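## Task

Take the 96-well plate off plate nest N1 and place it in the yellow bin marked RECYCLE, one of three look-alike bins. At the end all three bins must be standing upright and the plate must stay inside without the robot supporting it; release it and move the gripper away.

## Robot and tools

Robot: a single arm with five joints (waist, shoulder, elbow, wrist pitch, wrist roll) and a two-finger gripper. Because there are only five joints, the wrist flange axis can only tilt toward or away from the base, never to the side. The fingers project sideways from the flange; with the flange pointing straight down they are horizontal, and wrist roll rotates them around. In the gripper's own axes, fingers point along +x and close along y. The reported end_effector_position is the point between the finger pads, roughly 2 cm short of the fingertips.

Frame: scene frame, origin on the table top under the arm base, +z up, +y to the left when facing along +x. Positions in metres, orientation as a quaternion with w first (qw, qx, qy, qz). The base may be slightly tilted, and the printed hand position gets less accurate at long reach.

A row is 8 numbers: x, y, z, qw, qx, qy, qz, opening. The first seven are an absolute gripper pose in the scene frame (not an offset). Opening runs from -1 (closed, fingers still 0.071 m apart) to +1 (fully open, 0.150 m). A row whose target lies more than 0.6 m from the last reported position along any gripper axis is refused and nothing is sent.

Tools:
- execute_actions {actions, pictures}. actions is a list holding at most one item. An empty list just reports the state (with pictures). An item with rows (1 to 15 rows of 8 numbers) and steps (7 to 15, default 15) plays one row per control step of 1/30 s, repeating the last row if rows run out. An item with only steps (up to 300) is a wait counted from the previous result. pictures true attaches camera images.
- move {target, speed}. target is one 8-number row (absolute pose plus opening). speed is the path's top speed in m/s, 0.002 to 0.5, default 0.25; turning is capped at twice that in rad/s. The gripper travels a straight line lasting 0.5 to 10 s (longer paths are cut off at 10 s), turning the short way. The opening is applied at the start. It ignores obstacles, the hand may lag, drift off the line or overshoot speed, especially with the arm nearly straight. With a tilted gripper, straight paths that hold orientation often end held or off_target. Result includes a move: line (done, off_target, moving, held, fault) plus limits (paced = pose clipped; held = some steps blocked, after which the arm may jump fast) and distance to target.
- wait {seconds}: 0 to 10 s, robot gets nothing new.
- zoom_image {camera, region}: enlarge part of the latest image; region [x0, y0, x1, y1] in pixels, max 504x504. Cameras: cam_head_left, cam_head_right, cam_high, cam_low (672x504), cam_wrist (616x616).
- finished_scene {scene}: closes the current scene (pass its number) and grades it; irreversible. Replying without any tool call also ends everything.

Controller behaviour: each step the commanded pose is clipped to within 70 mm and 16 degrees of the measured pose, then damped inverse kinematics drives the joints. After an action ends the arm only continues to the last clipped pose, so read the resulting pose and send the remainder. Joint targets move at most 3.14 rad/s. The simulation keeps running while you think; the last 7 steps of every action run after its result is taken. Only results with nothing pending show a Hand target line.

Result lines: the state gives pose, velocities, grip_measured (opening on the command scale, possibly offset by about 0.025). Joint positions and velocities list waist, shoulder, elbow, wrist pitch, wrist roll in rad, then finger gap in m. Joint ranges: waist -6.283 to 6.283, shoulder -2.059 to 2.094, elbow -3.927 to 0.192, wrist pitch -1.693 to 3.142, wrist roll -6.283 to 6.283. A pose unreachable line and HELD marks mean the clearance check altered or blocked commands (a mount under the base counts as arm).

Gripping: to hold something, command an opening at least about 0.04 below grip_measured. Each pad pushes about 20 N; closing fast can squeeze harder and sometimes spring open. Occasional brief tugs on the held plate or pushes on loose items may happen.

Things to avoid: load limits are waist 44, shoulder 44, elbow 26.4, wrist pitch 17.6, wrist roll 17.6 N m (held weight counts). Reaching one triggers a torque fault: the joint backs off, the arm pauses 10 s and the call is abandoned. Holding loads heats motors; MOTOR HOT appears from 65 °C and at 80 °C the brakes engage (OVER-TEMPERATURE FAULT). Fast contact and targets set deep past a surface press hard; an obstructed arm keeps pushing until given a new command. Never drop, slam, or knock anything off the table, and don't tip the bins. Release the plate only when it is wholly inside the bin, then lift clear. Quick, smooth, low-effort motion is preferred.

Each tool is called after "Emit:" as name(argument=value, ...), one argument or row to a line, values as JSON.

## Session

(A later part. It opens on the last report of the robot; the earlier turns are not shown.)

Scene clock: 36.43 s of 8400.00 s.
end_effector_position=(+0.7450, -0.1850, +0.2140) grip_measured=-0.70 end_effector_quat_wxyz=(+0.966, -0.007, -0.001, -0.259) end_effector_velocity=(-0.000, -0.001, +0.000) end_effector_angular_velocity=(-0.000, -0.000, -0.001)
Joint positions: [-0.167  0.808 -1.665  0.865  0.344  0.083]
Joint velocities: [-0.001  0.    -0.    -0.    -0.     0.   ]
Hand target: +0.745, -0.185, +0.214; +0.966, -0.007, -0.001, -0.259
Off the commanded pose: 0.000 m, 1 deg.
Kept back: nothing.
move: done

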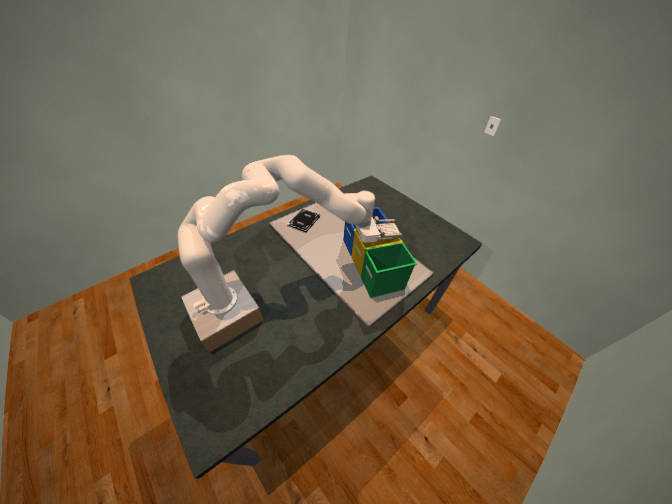

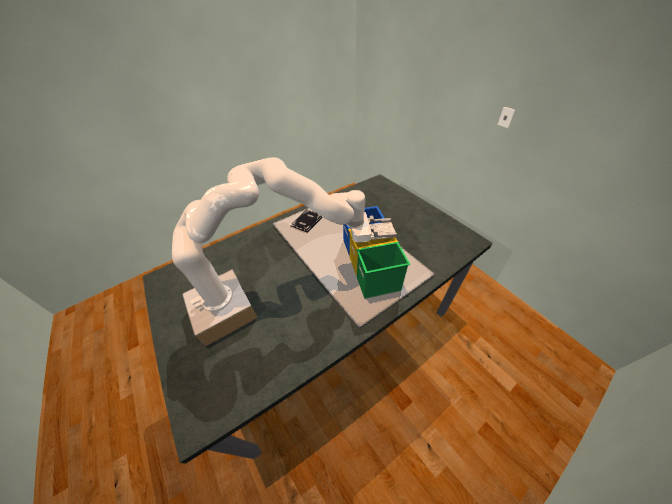

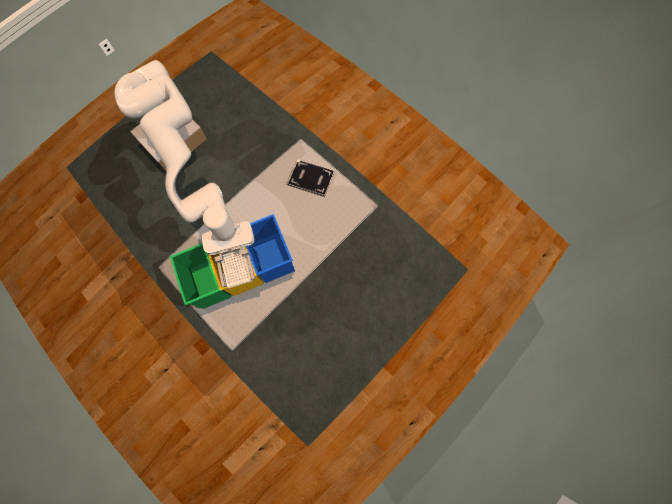

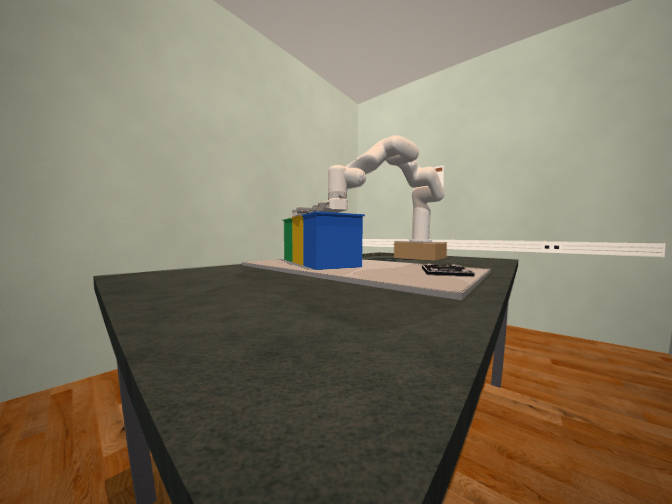

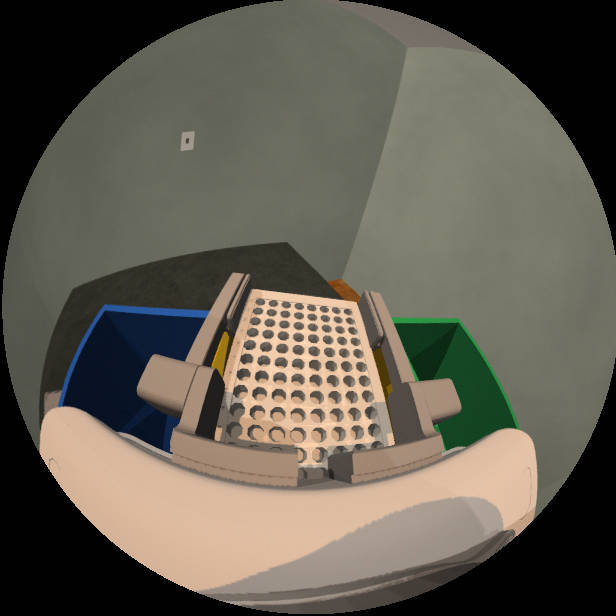

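Gripped. Pull back 3 cm (slightly up) and release.

Emit:
move(
  target=[0.717,-0.169,0.22,0.966,0,0,-0.259,-0.8],
  speed=0.03,
)

Emit:
move(
  target=[0.717,-0.169,0.22,0.966,0,0,-0.259,-0.5],
  speed=0.03,
)

Emit:
move(
  target=[0.66,-0.14,0.31,0.953,0,0.25,-0.168,-0.5],
  speed=0.12,
)

Scene clock: 38.13 s of 8400.00 s.
end_effector_position=(+0.7171, -0.1691, +0.2200) grip_measured=-0.70 end_effector_quat_wxyz=(+0.966, -0.007, -0.001, -0.259) end_effector_velocity=(-0.002, +0.000, -0.001) end_effector_angular_velocity=(+0.000, +0.001, -0.001)
Joint positions: [-0.15   0.697 -1.491  0.801  0.361  0.083]
Joint velocities: [-0.    -0.004  0.009 -0.004  0.001 -0.   ]
Hand target: +0.717, -0.169, +0.220; +0.966, -0.007, -0.001, -0.259
Off the commanded pose: 0.000 m, 1 deg.
Kept back: nothing.
move: done

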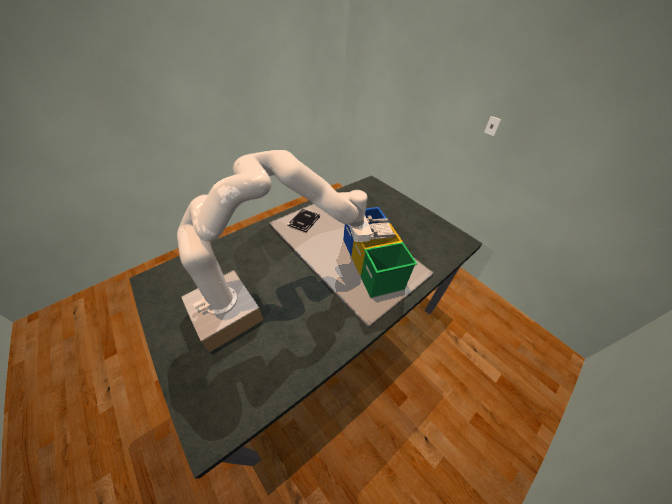

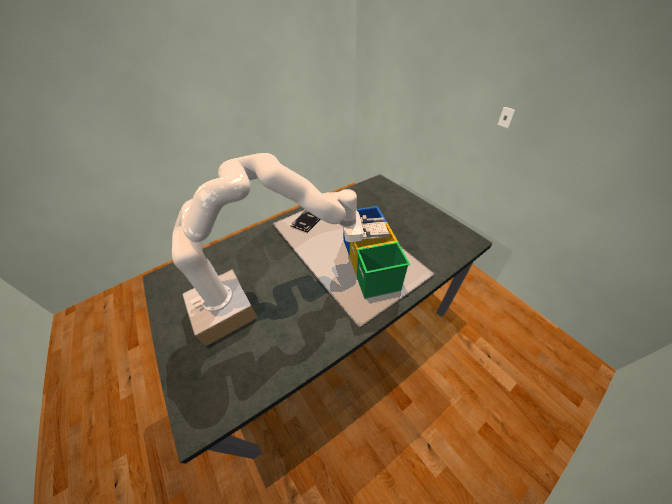

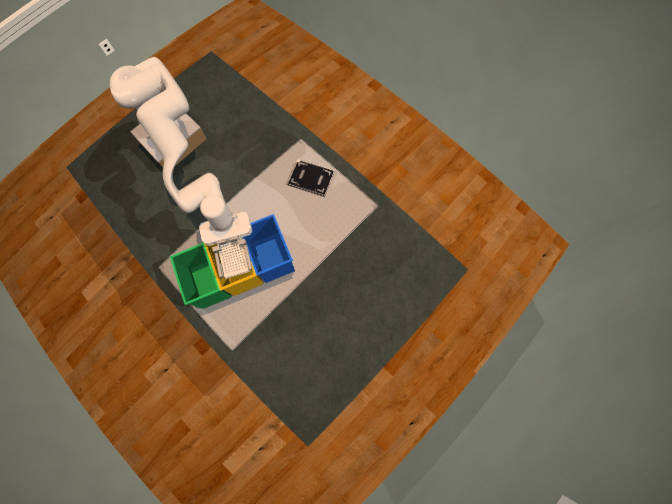

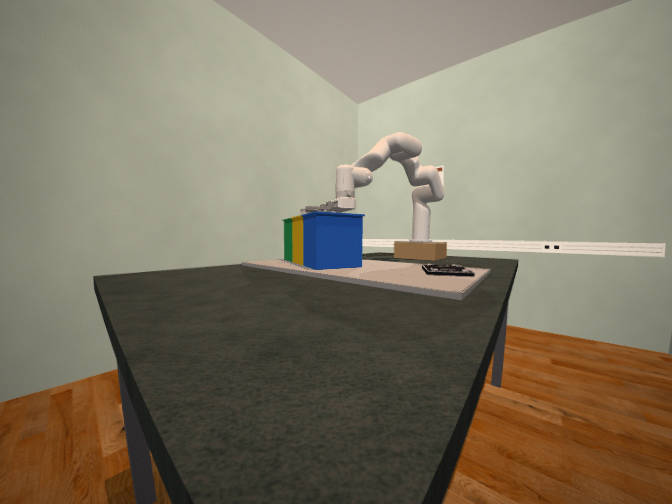

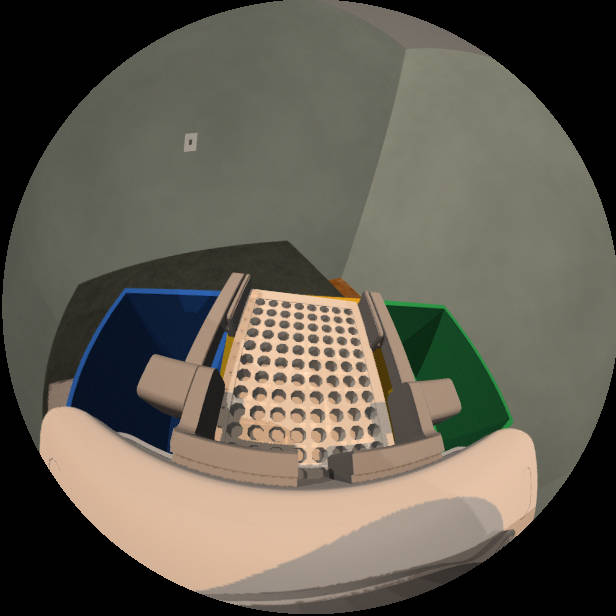

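Scene clock: 38.83 s of 8400.00 s.
end_effector_position=(+0.7170, -0.1690, +0.2200) grip_measured=-0.50 end_effector_quat_wxyz=(+0.966, -0.007, -0.001, -0.259) end_effector_velocity=(-0.000, -0.001, -0.000) end_effector_angular_velocity=(+0.000, +0.000, -0.001)
Joint positions: [-0.149  0.697 -1.49   0.8    0.361  0.091]
Joint velocities: [-0.001 -0.     0.001 -0.     0.001  0.   ]
Hand target: +0.717, -0.169, +0.220; +0.966, -0.007, -0.001, -0.259
Off the commanded pose: 0.000 m, 1 deg.
Kept back: nothing.
move: done

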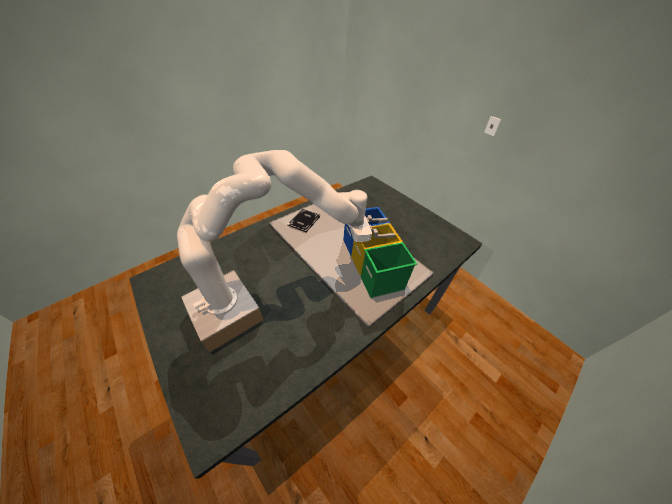

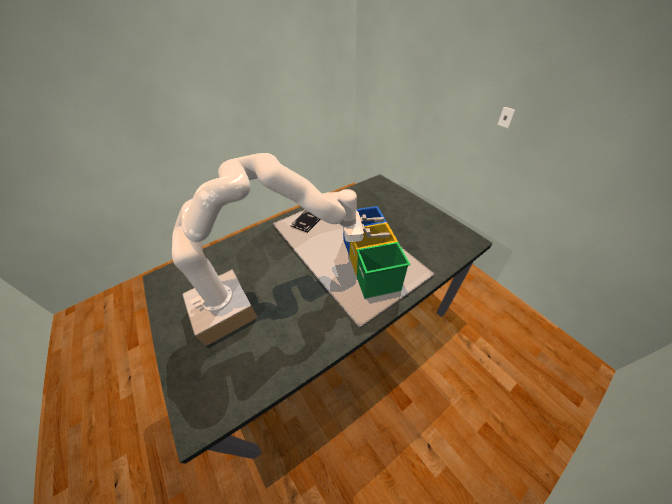

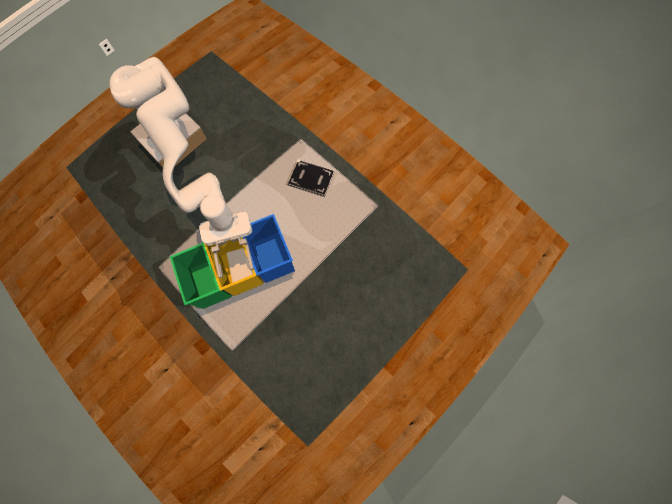

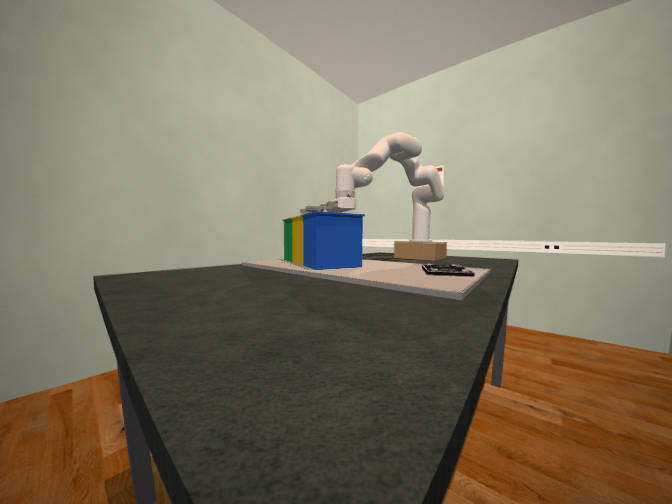

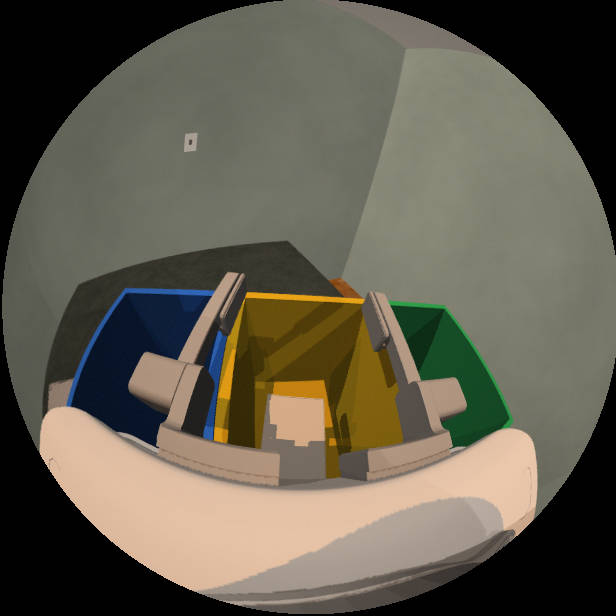

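Scene clock: 41.50 s of 8400.00 s.
end_effector_position=(+0.6597, -0.1402, +0.3097) grip_measured=-0.50 end_effector_quat_wxyz=(+0.954, -0.005, +0.250, -0.166) end_effector_velocity=(+0.000, +0.001, +0.002) end_effector_angular_velocity=(+0.002, +0.005, +0.002)
Joint positions: [-0.165  0.594 -1.863  1.782  0.163  0.091]
Joint velocities: [ 0.     0.005 -0.017  0.017 -0.002 -0.   ]
Hand target: +0.660, -0.140, +0.310; +0.954, -0.005, +0.250, -0.166
Off the commanded pose: 0.000 m, 1 deg.
Kept back: nothing.
move: done

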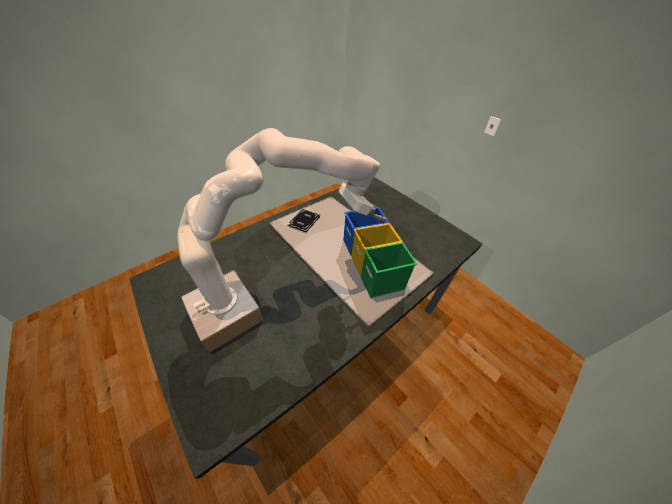

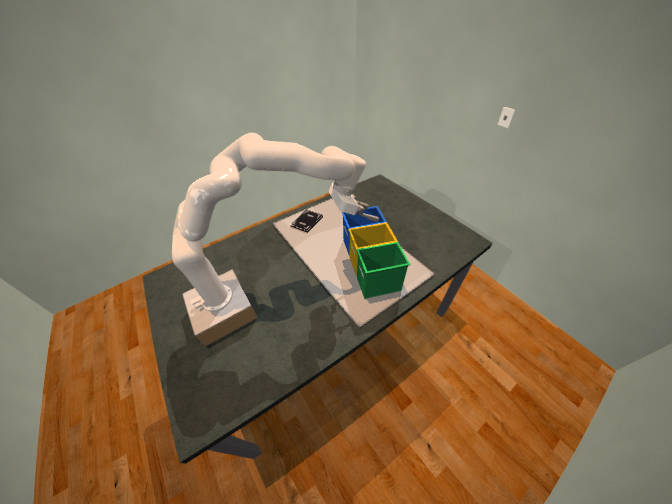

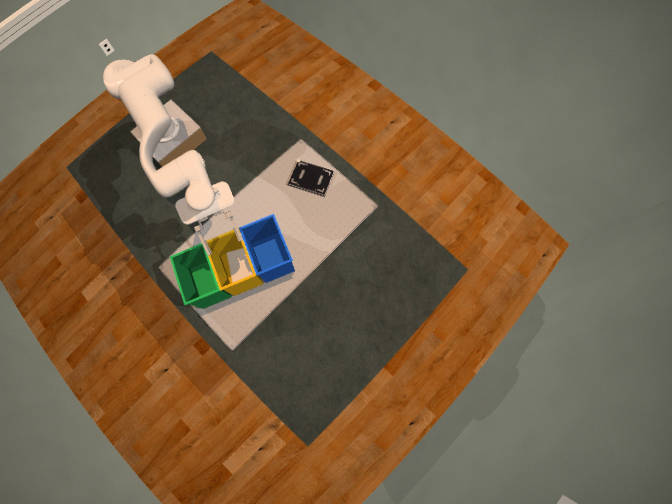

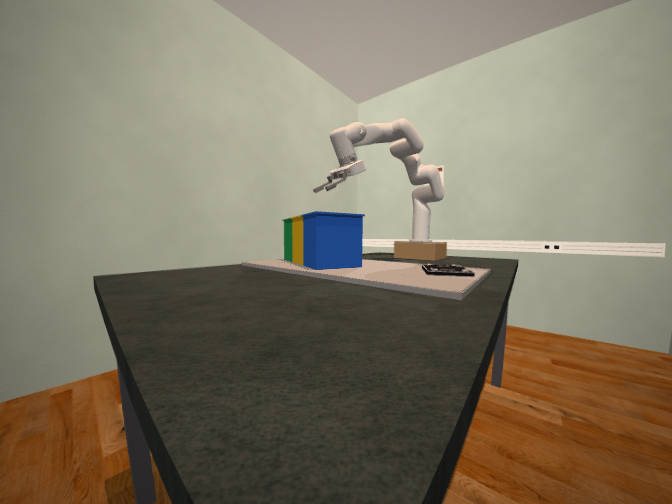

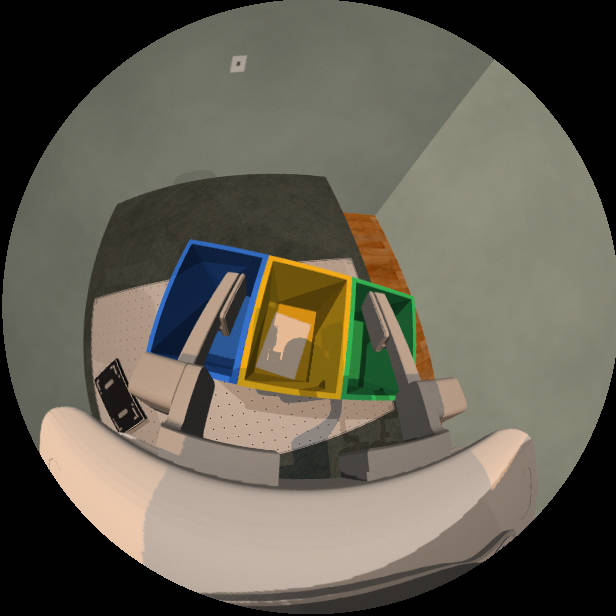

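Emit:
finished_scene(
  scene=2,
)

The scene is finished: the task was done.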